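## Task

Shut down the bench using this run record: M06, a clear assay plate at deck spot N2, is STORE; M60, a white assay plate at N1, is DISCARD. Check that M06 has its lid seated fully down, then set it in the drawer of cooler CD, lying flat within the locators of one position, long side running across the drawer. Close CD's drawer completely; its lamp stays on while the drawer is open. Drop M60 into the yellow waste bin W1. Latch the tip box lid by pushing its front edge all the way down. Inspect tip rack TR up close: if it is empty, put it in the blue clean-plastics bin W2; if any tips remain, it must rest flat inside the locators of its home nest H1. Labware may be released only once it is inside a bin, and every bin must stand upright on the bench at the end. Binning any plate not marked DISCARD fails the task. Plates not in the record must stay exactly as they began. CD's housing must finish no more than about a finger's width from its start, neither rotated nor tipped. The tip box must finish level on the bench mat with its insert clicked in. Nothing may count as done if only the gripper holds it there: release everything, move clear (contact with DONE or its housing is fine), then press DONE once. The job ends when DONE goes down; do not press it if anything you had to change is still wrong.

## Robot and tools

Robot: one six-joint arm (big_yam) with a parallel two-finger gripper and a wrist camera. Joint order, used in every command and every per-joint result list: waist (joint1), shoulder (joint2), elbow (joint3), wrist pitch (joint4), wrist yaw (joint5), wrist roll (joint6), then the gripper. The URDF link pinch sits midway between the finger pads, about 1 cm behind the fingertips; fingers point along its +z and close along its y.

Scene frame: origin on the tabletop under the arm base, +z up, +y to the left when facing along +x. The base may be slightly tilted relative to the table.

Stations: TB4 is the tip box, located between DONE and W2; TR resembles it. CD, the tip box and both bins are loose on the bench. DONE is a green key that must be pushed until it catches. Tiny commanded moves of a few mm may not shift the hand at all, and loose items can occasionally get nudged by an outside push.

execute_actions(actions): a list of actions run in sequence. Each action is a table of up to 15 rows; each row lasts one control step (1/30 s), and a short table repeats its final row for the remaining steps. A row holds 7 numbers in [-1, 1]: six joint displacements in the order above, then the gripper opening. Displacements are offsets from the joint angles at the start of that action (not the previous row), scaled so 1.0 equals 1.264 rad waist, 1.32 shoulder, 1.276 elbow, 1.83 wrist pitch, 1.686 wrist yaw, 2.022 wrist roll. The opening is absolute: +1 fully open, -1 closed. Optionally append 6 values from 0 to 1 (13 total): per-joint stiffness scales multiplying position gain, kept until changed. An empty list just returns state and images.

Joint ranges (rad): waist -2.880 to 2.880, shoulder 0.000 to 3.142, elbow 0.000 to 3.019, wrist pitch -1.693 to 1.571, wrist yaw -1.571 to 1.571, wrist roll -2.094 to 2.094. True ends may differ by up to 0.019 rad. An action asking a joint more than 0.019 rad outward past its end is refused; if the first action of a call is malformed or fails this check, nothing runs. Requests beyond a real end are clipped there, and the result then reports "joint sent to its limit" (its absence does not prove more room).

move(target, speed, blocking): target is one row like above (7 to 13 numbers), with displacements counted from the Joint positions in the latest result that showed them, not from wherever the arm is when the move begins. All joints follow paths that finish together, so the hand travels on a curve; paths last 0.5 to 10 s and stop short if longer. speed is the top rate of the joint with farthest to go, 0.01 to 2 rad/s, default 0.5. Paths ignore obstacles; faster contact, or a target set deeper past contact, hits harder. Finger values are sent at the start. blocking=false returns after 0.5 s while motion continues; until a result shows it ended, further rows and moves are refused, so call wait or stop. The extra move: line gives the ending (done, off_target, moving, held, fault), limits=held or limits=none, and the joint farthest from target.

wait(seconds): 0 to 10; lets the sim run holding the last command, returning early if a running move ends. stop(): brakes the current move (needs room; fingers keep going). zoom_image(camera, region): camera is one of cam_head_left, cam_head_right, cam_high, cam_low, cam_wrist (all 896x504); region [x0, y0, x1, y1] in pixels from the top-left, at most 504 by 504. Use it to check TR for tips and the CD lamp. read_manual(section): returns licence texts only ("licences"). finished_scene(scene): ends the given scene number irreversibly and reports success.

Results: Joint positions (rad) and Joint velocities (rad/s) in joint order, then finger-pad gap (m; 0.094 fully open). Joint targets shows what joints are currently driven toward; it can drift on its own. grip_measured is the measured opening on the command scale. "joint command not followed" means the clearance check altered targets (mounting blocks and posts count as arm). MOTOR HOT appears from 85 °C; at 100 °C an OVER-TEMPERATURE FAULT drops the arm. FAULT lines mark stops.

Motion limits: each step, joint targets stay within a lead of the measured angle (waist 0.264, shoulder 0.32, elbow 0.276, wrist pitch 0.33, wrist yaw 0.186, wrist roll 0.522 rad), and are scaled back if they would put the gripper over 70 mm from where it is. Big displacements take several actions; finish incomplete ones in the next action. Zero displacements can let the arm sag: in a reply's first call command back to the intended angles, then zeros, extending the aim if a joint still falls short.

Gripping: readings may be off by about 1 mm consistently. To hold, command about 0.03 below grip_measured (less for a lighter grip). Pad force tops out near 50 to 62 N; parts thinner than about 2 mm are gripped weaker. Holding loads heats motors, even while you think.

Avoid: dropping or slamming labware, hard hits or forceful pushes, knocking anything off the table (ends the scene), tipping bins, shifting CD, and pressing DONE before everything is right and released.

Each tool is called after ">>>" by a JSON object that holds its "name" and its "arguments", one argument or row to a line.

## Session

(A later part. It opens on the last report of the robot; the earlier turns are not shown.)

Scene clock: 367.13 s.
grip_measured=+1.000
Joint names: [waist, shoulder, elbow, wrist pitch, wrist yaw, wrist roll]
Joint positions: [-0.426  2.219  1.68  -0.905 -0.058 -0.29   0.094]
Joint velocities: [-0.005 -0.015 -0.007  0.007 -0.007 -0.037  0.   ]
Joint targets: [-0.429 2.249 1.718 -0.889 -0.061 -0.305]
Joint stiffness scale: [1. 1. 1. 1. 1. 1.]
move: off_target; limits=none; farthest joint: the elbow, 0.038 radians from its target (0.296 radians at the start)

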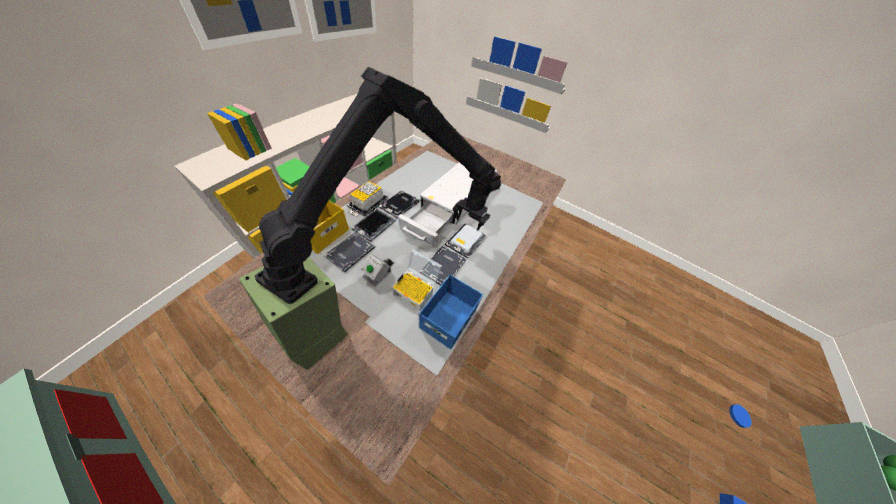

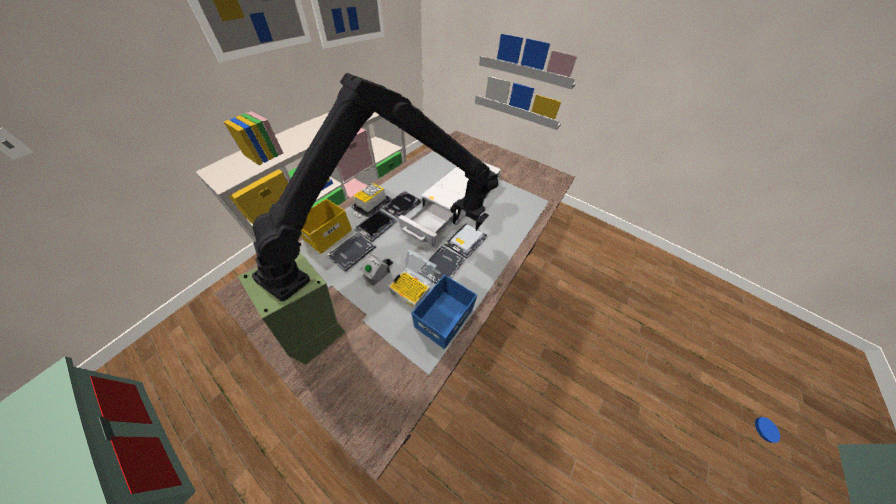

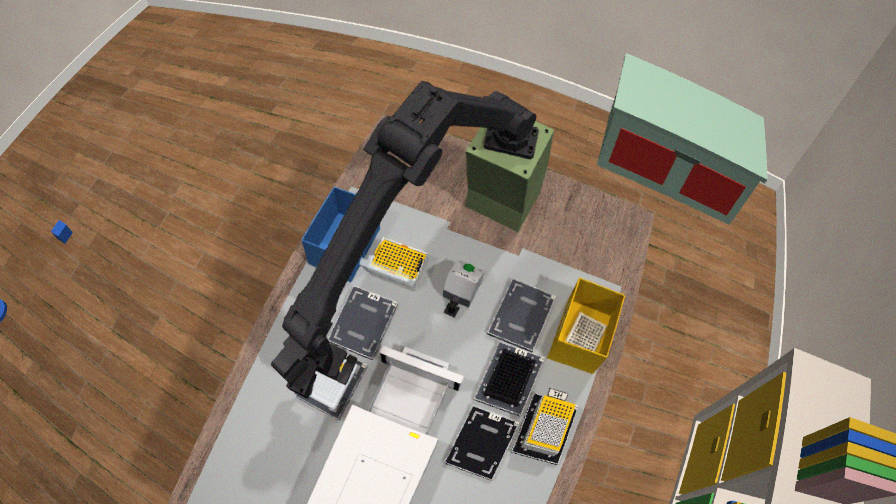

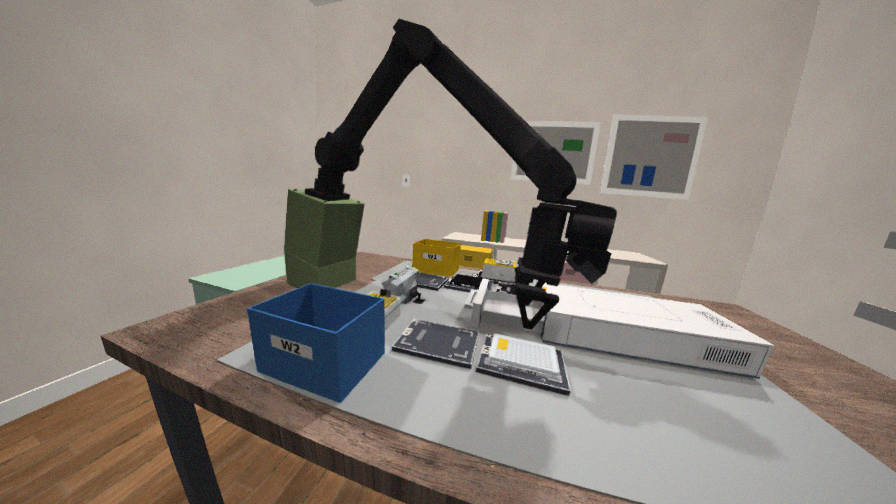

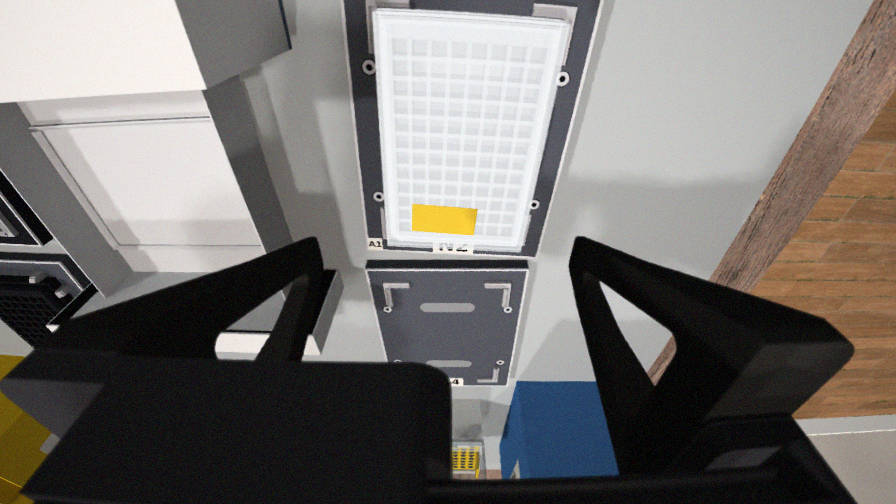

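>>> {"name": "move", "arguments": {
  "target": [-0.015,0.128,0.084,0.047,0,0.027,1],
  "speed": 0.2
}}

Scene clock: 381.73 s.
grip_measured=+1.000
Joint names: [waist, shoulder, elbow, wrist pitch, wrist yaw, wrist roll]
Joint positions: [-0.435  2.362  1.754 -0.835 -0.058 -0.25   0.094]
Joint velocities: [-0.005 -0.015 -0.012 -0.002  0.022 -0.066  0.   ]
Joint targets: [-0.445 2.388 1.788 -0.819 -0.058 -0.235]
Joint stiffness scale: [1. 1. 1. 1. 1. 1.]
move: off_target; limits=none; farthest joint: the elbow, 0.033 radians from its target (0.107 radians at the start)

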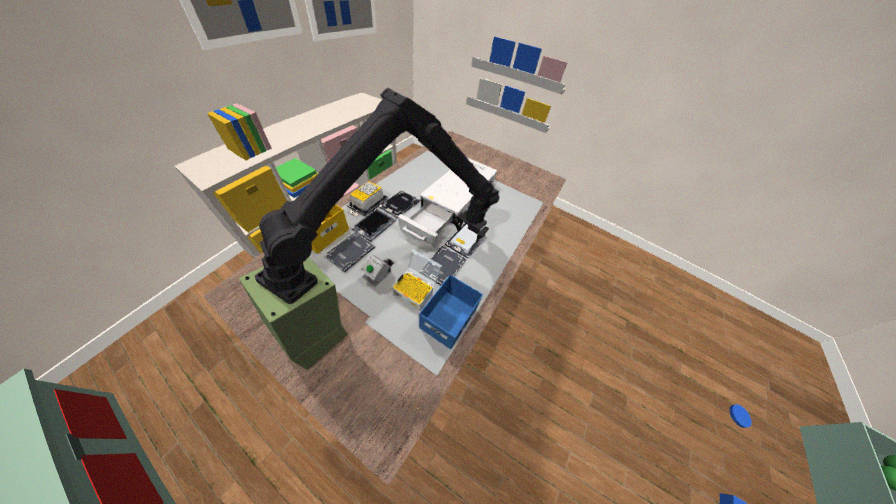

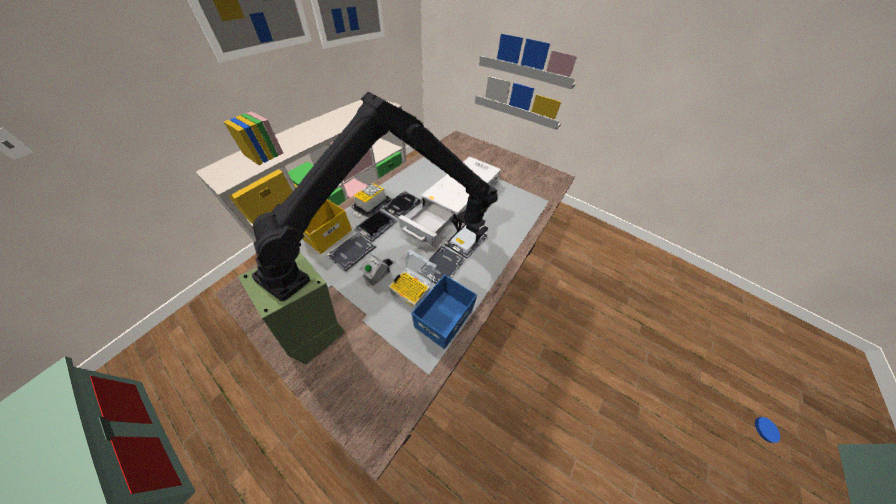

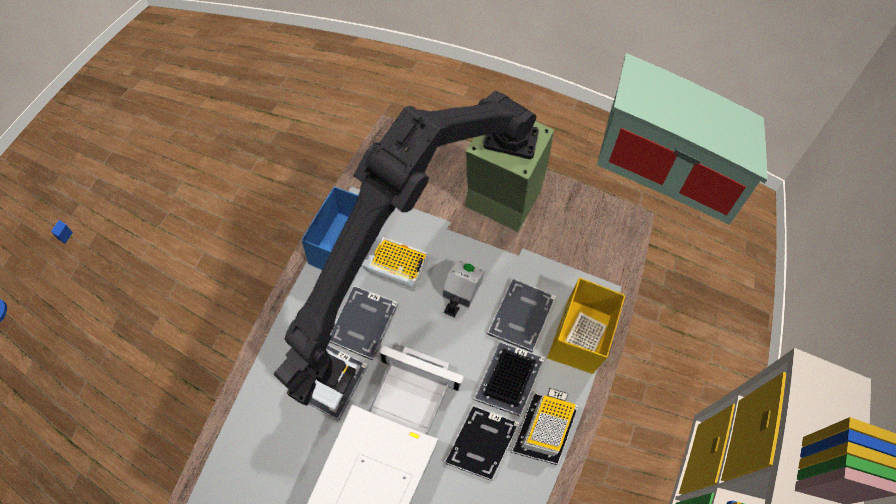

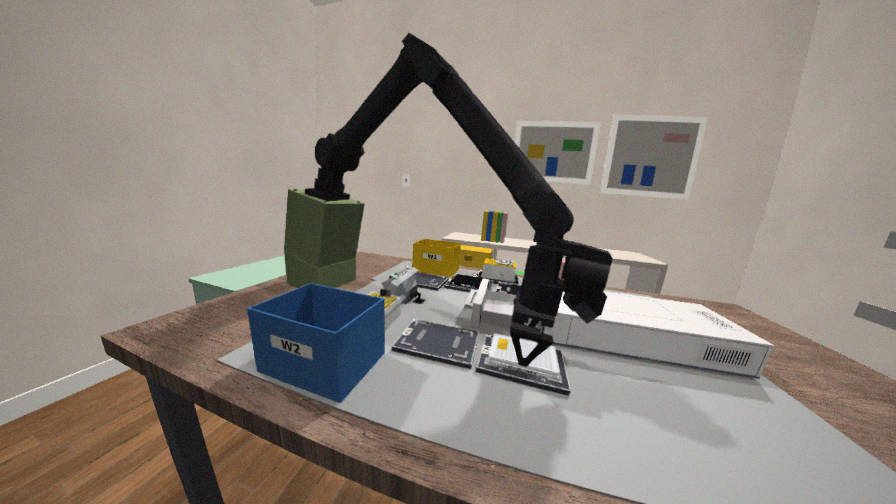

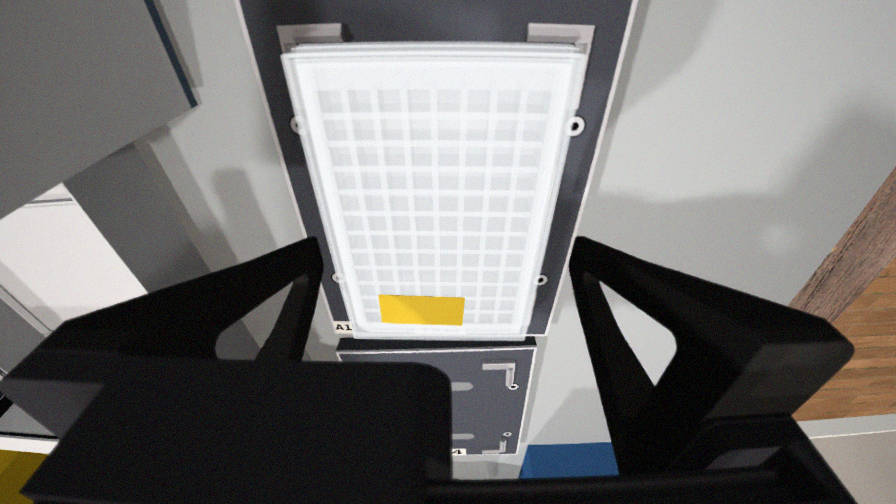

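>>> {"name": "move", "arguments": {
  "target": [0.012,0.046,0.03,0.018,0,0,0],
  "speed": 0.04
}}

Scene clock: 389.10 s.
grip_measured=+0.002
Joint names: [waist, shoulder, elbow, wrist pitch, wrist yaw, wrist roll]
Joint positions: [-0.435  2.373  1.76  -0.827 -0.058 -0.25   0.047]
Joint velocities: [-0.005 -0.005 -0.002 -0.017 -0.007 -0.037 -0.   ]
Joint targets: [-0.420 2.422 1.792 -0.802 -0.058 -0.250]
Joint stiffness scale: [1. 1. 1. 1. 1. 1.]
move: off_target; limits=none; farthest joint: the shoulder, 0.050 radians from its target (0.061 radians at the start)

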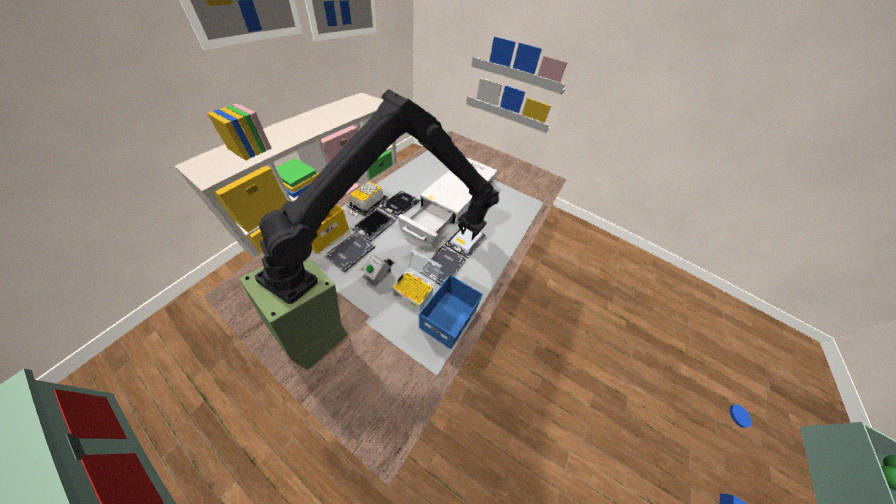

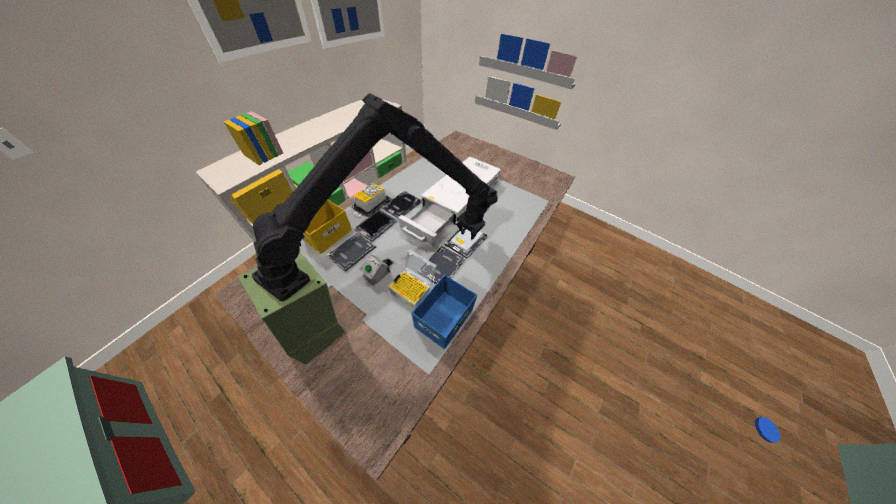

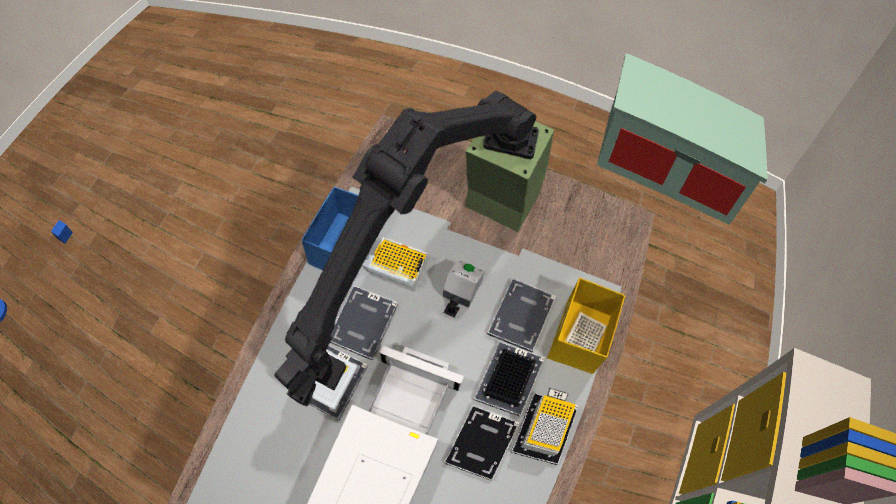

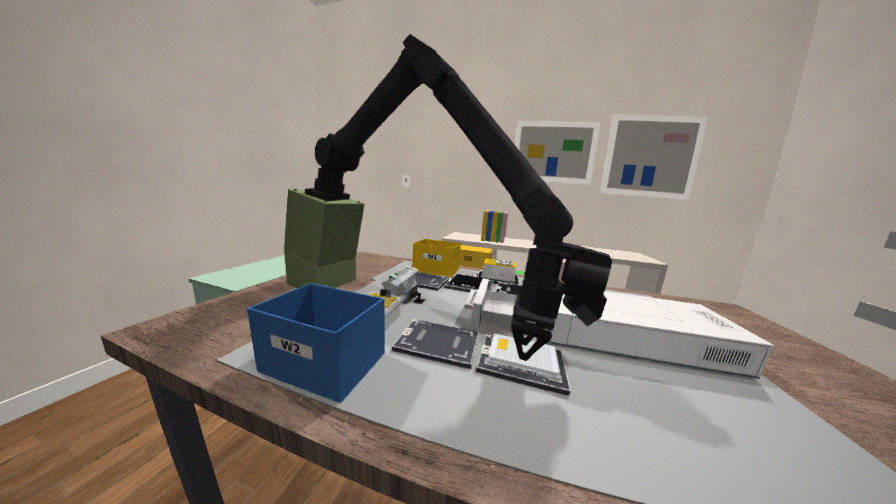

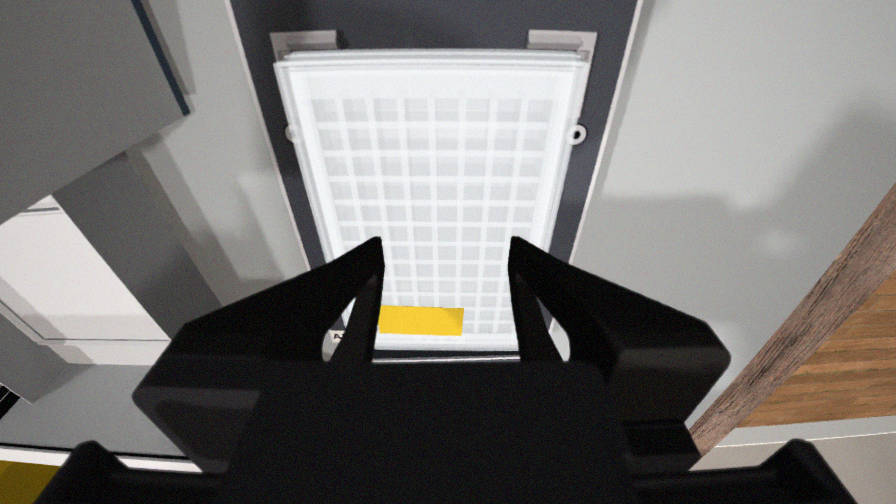

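>>> {"name": "zoom_image", "arguments": {
  "camera": "cam_low",
  "region": [465,315,585,400]
}}

>>> {"name": "zoom_image", "arguments": {
  "camera": "cam_head_left",
  "region": [425,205,505,265]
}}

Region (465, 315, 585, 400) of cam_low's 896x504 image, scaled by 4.200, with more detail than that image has; it fills the top 357 rows of this view, and the rest is white.

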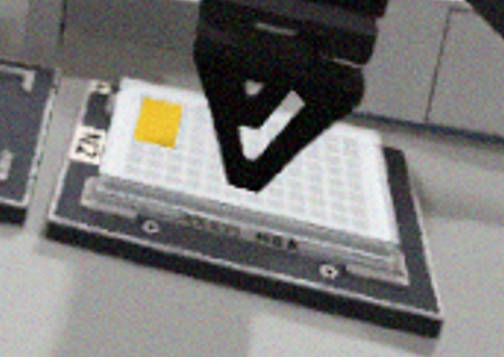

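Region (425, 205, 505, 265) of cam_head_left's 896x504 image, scaled by 6.300, with more detail than that image has; it fills the top 378 rows of this view, and the rest is white.

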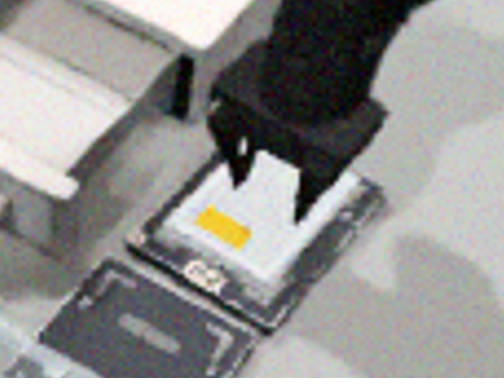

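>>> {"name": "move", "arguments": {
  "target": [0.018,0.05,0.025,0.014,0,0,0],
  "speed": 0.04
}}

Scene clock: 396.13 s.
grip_measured=+0.002
Joint names: [waist, shoulder, elbow, wrist pitch, wrist yaw, wrist roll]
Joint positions: [-0.433  2.374  1.76  -0.827 -0.054 -0.25   0.047]
Joint velocities: [-0.024 -0.024 -0.017 -0.007  0.022 -0.007 -0.002]
Joint targets: [-0.412 2.438 1.792 -0.801 -0.058 -0.250]
Joint stiffness scale: [1. 1. 1. 1. 1. 1.]
move: off_target; limits=none; farthest joint: the shoulder, 0.065 radians from its target (0.066 radians at the start)

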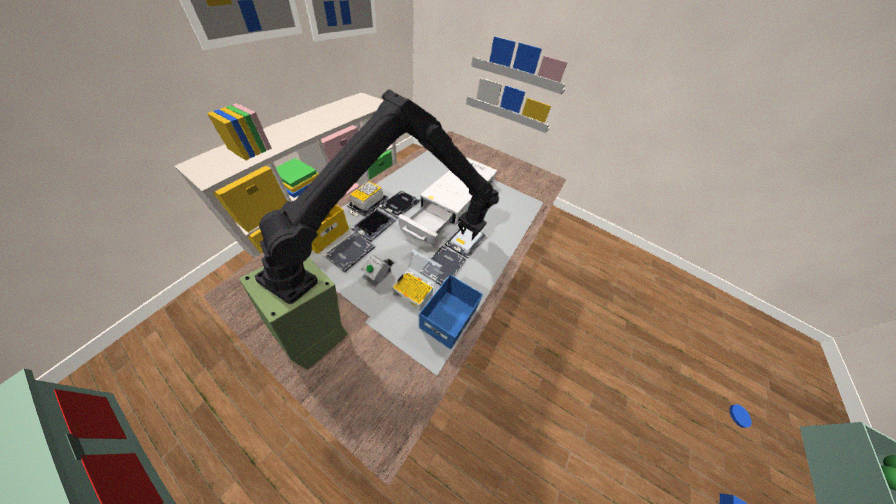

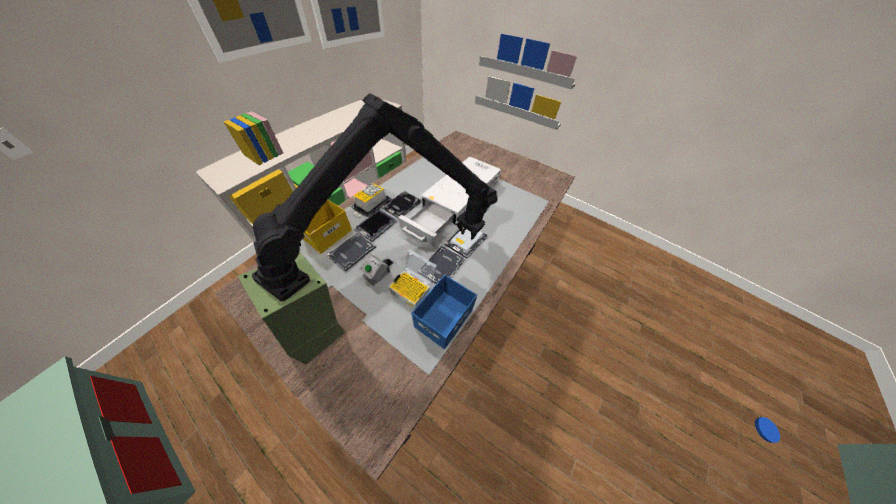

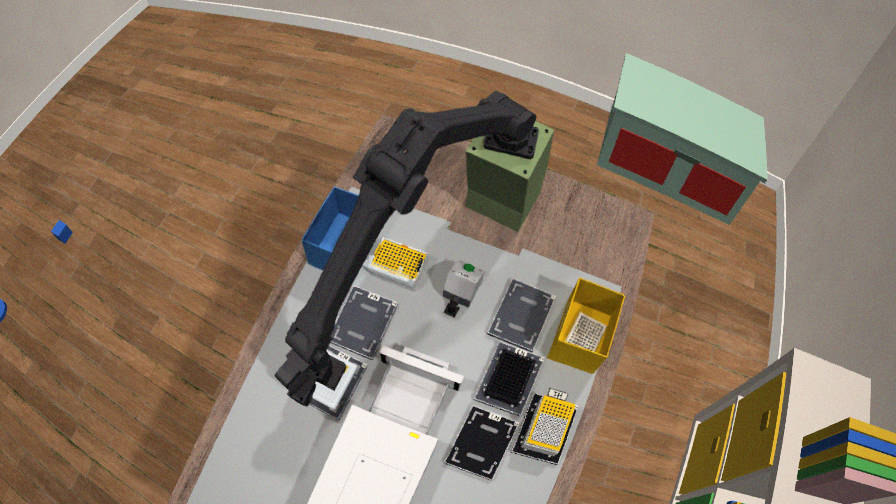

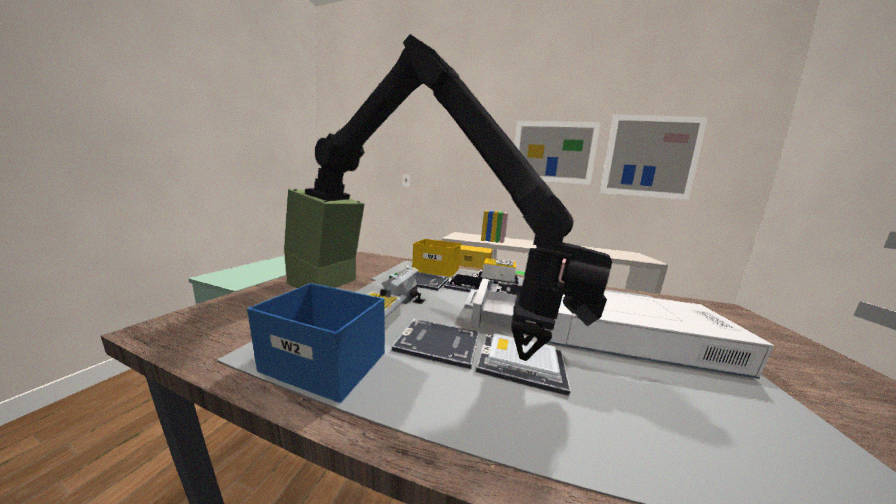

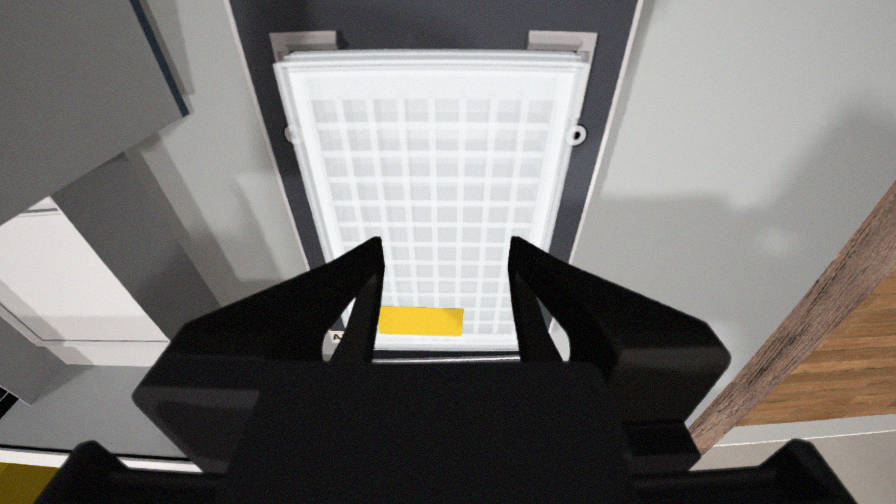

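>>> {"name": "move", "arguments": {
  "target": [0.013,-0.012,0.02,0,0,0,0],
  "speed": 0.05
}}

>>> {"name": "move", "arguments": {
  "target": [0.005,0.0,0.02,0,0,0,1],
  "speed": 0.05
}}

Scene clock: 399.83 s.
grip_measured=+0.002
Joint names: [waist, shoulder, elbow, wrist pitch, wrist yaw, wrist roll]
Joint positions: [-0.429  2.368  1.76  -0.827 -0.054 -0.25   0.047]
Joint velocities: [-0.005 -0.015 -0.017 -0.007  0.022  0.007 -0.   ]
Joint targets: [-0.417 2.358 1.786 -0.827 -0.054 -0.250]
Joint stiffness scale: [1. 1. 1. 1. 1. 1.]
move: off_target; limits=none; farthest joint: the elbow, 0.025 radians from its target (0.025 radians at the start)

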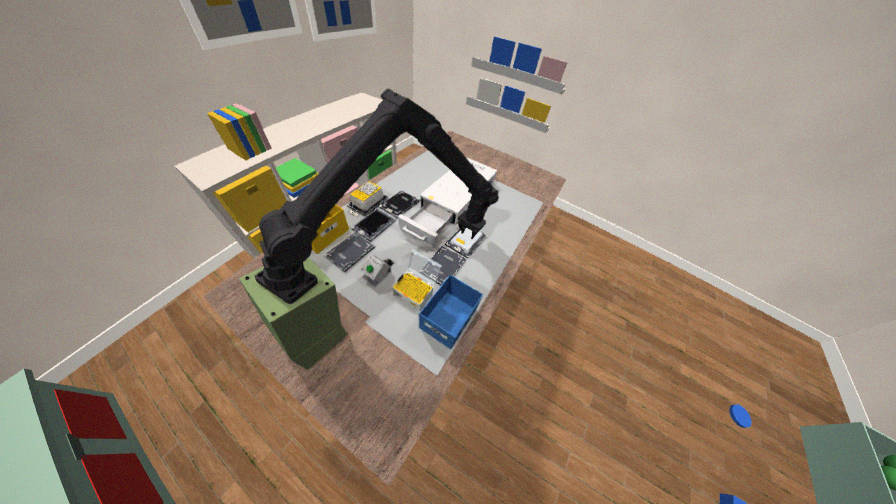

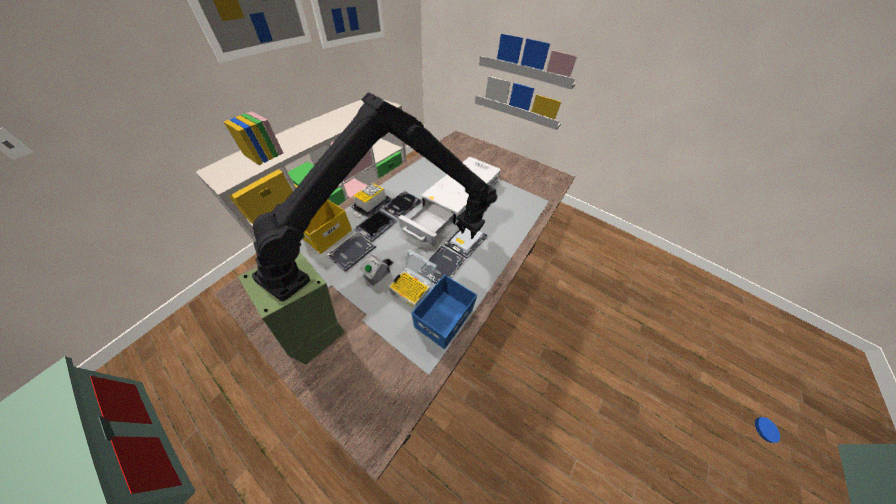

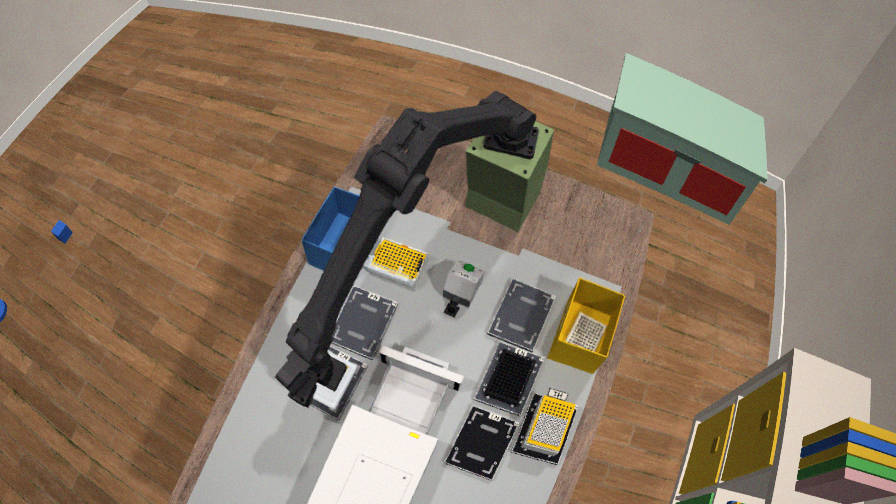

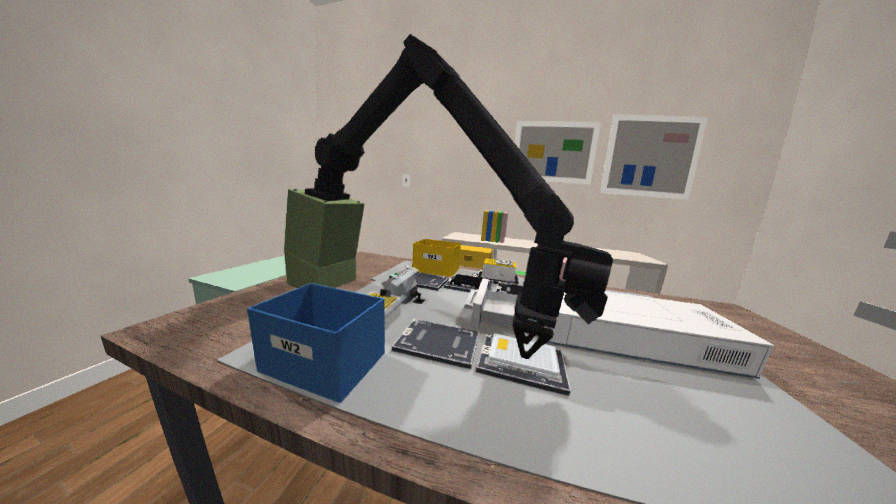

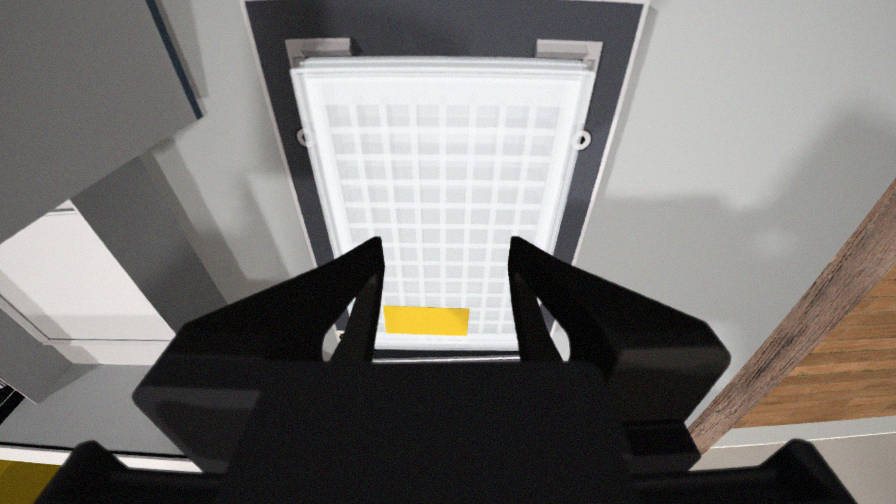

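Scene clock: 400.57 s.
grip_measured=+1.000
Joint names: [waist, shoulder, elbow, wrist pitch, wrist yaw, wrist roll]
Joint positions: [-0.429  2.368  1.76  -0.827 -0.054 -0.25   0.094]
Joint velocities: [-0.024 -0.005 -0.002  0.002  0.007 -0.037  0.   ]
Joint targets: [-0.423 2.368 1.786 -0.827 -0.054 -0.250]
Joint stiffness scale: [1. 1. 1. 1. 1. 1.]
move: off_target; limits=none; farthest joint: the elbow, 0.025 radians from its target (0.025 radians at the start)

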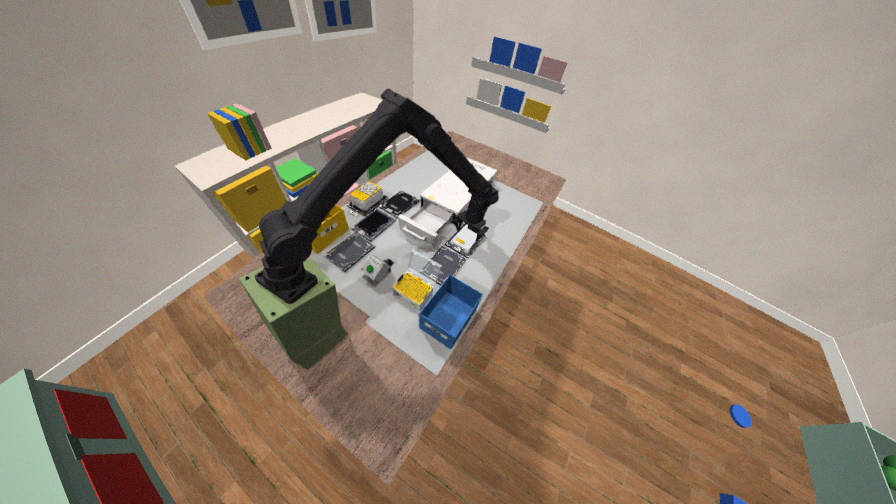

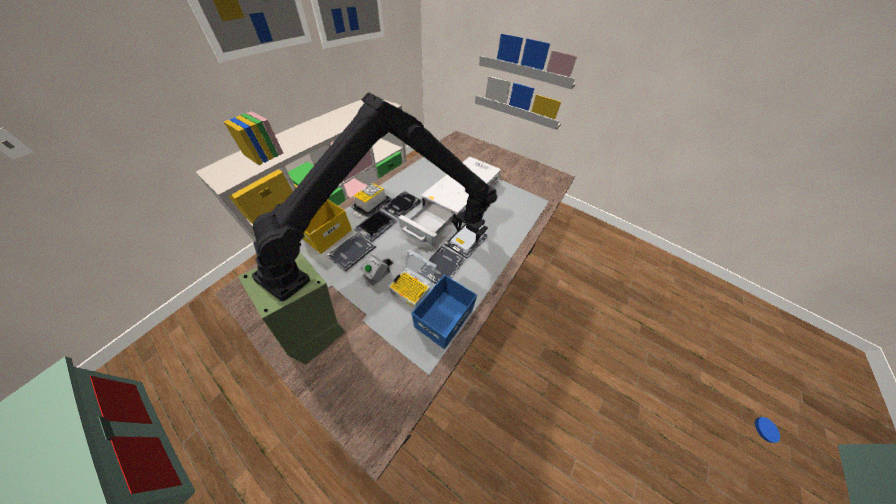

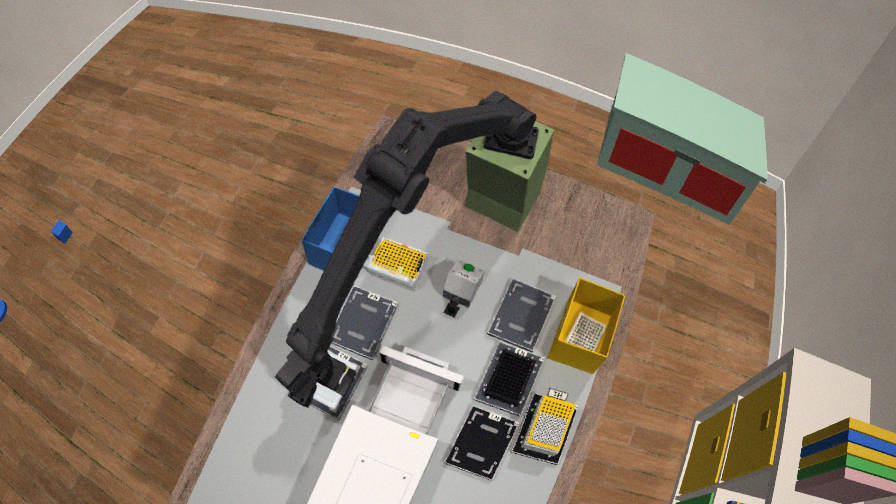

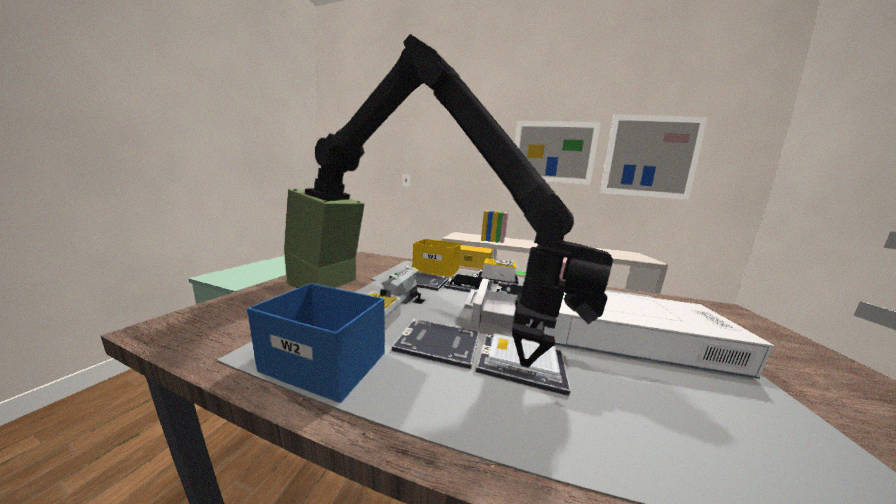

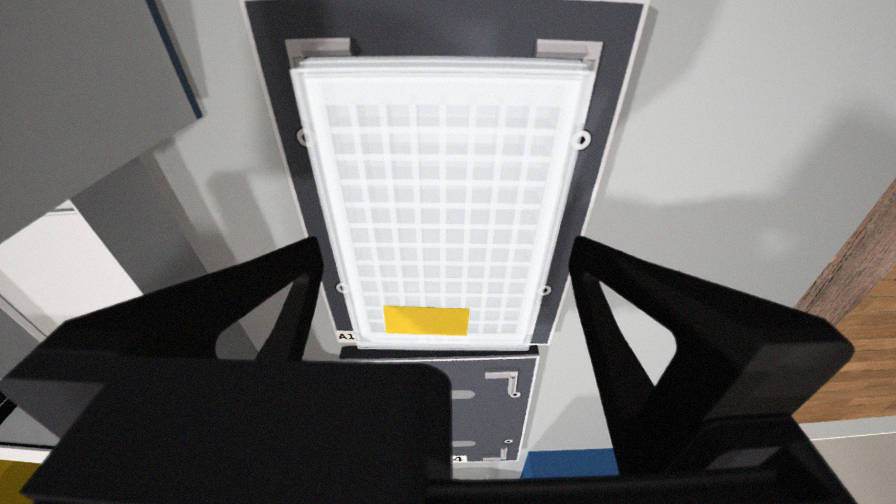

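>>> {"name": "move", "arguments": {
  "target": [0.008,0.047,0.015,0.022,0,0,1],
  "speed": 0.04
}}

Scene clock: 406.87 s.
grip_measured=+1.000
Joint names: [waist, shoulder, elbow, wrist pitch, wrist yaw, wrist roll]
Joint positions: [-0.429  2.398  1.76  -0.804 -0.054 -0.25   0.094]
Joint velocities: [-0.005 -0.015  0.002  0.007 -0.007  0.037  0.   ]
Joint targets: [-0.419 2.430 1.780 -0.787 -0.054 -0.250]
Joint stiffness scale: [1. 1. 1. 1. 1. 1.]
move: off_target; limits=none; farthest joint: the shoulder, 0.032 radians from its target (0.062 radians at the start)

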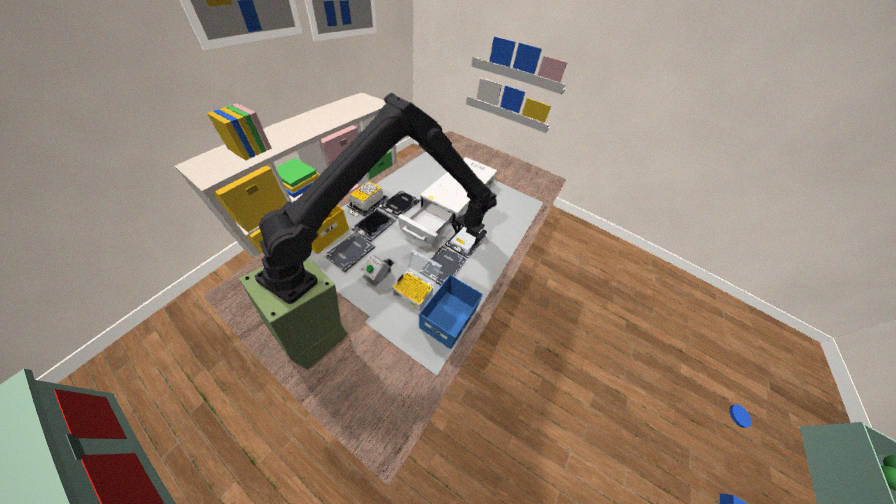

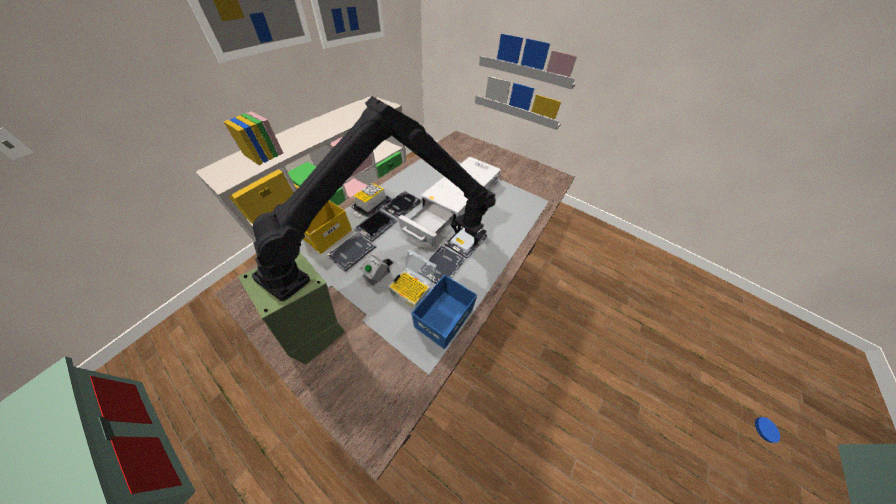

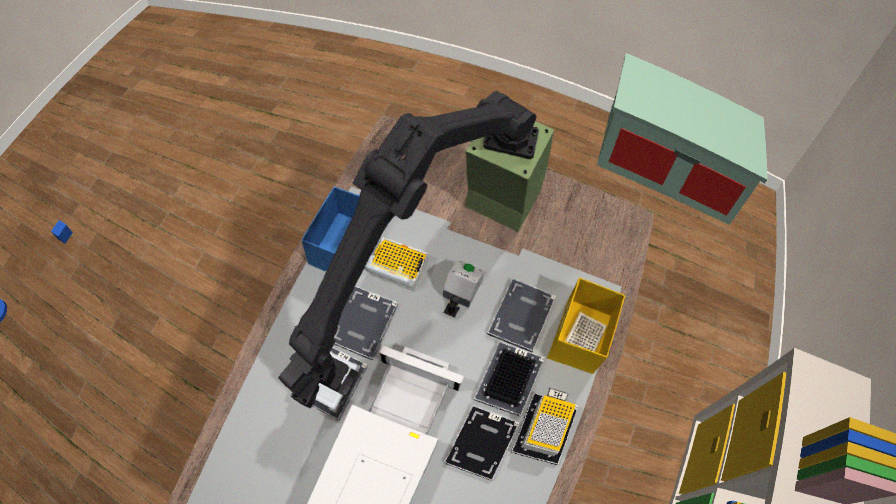

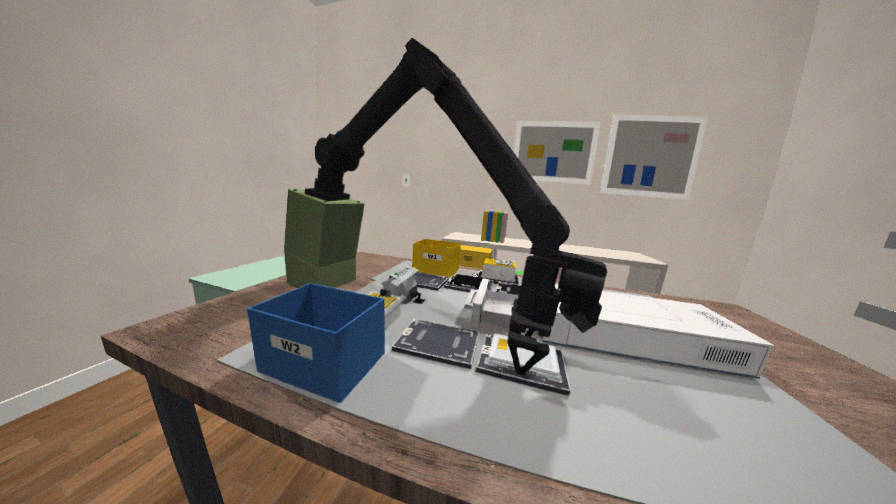

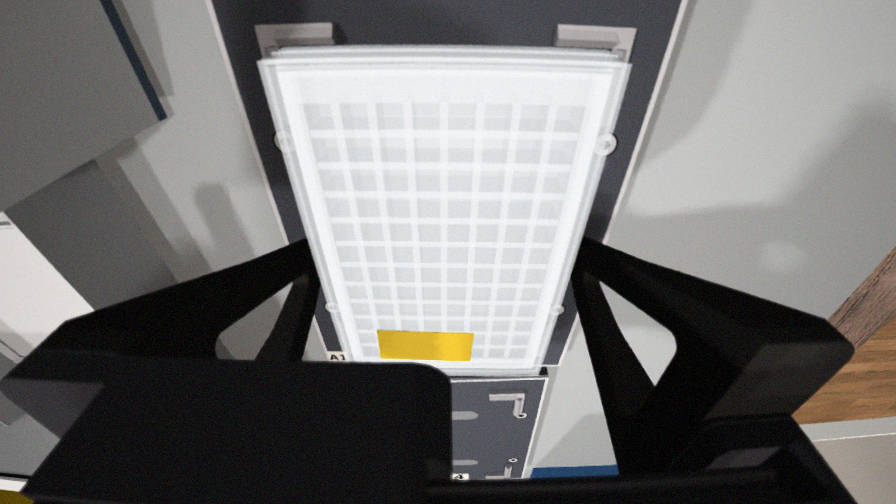

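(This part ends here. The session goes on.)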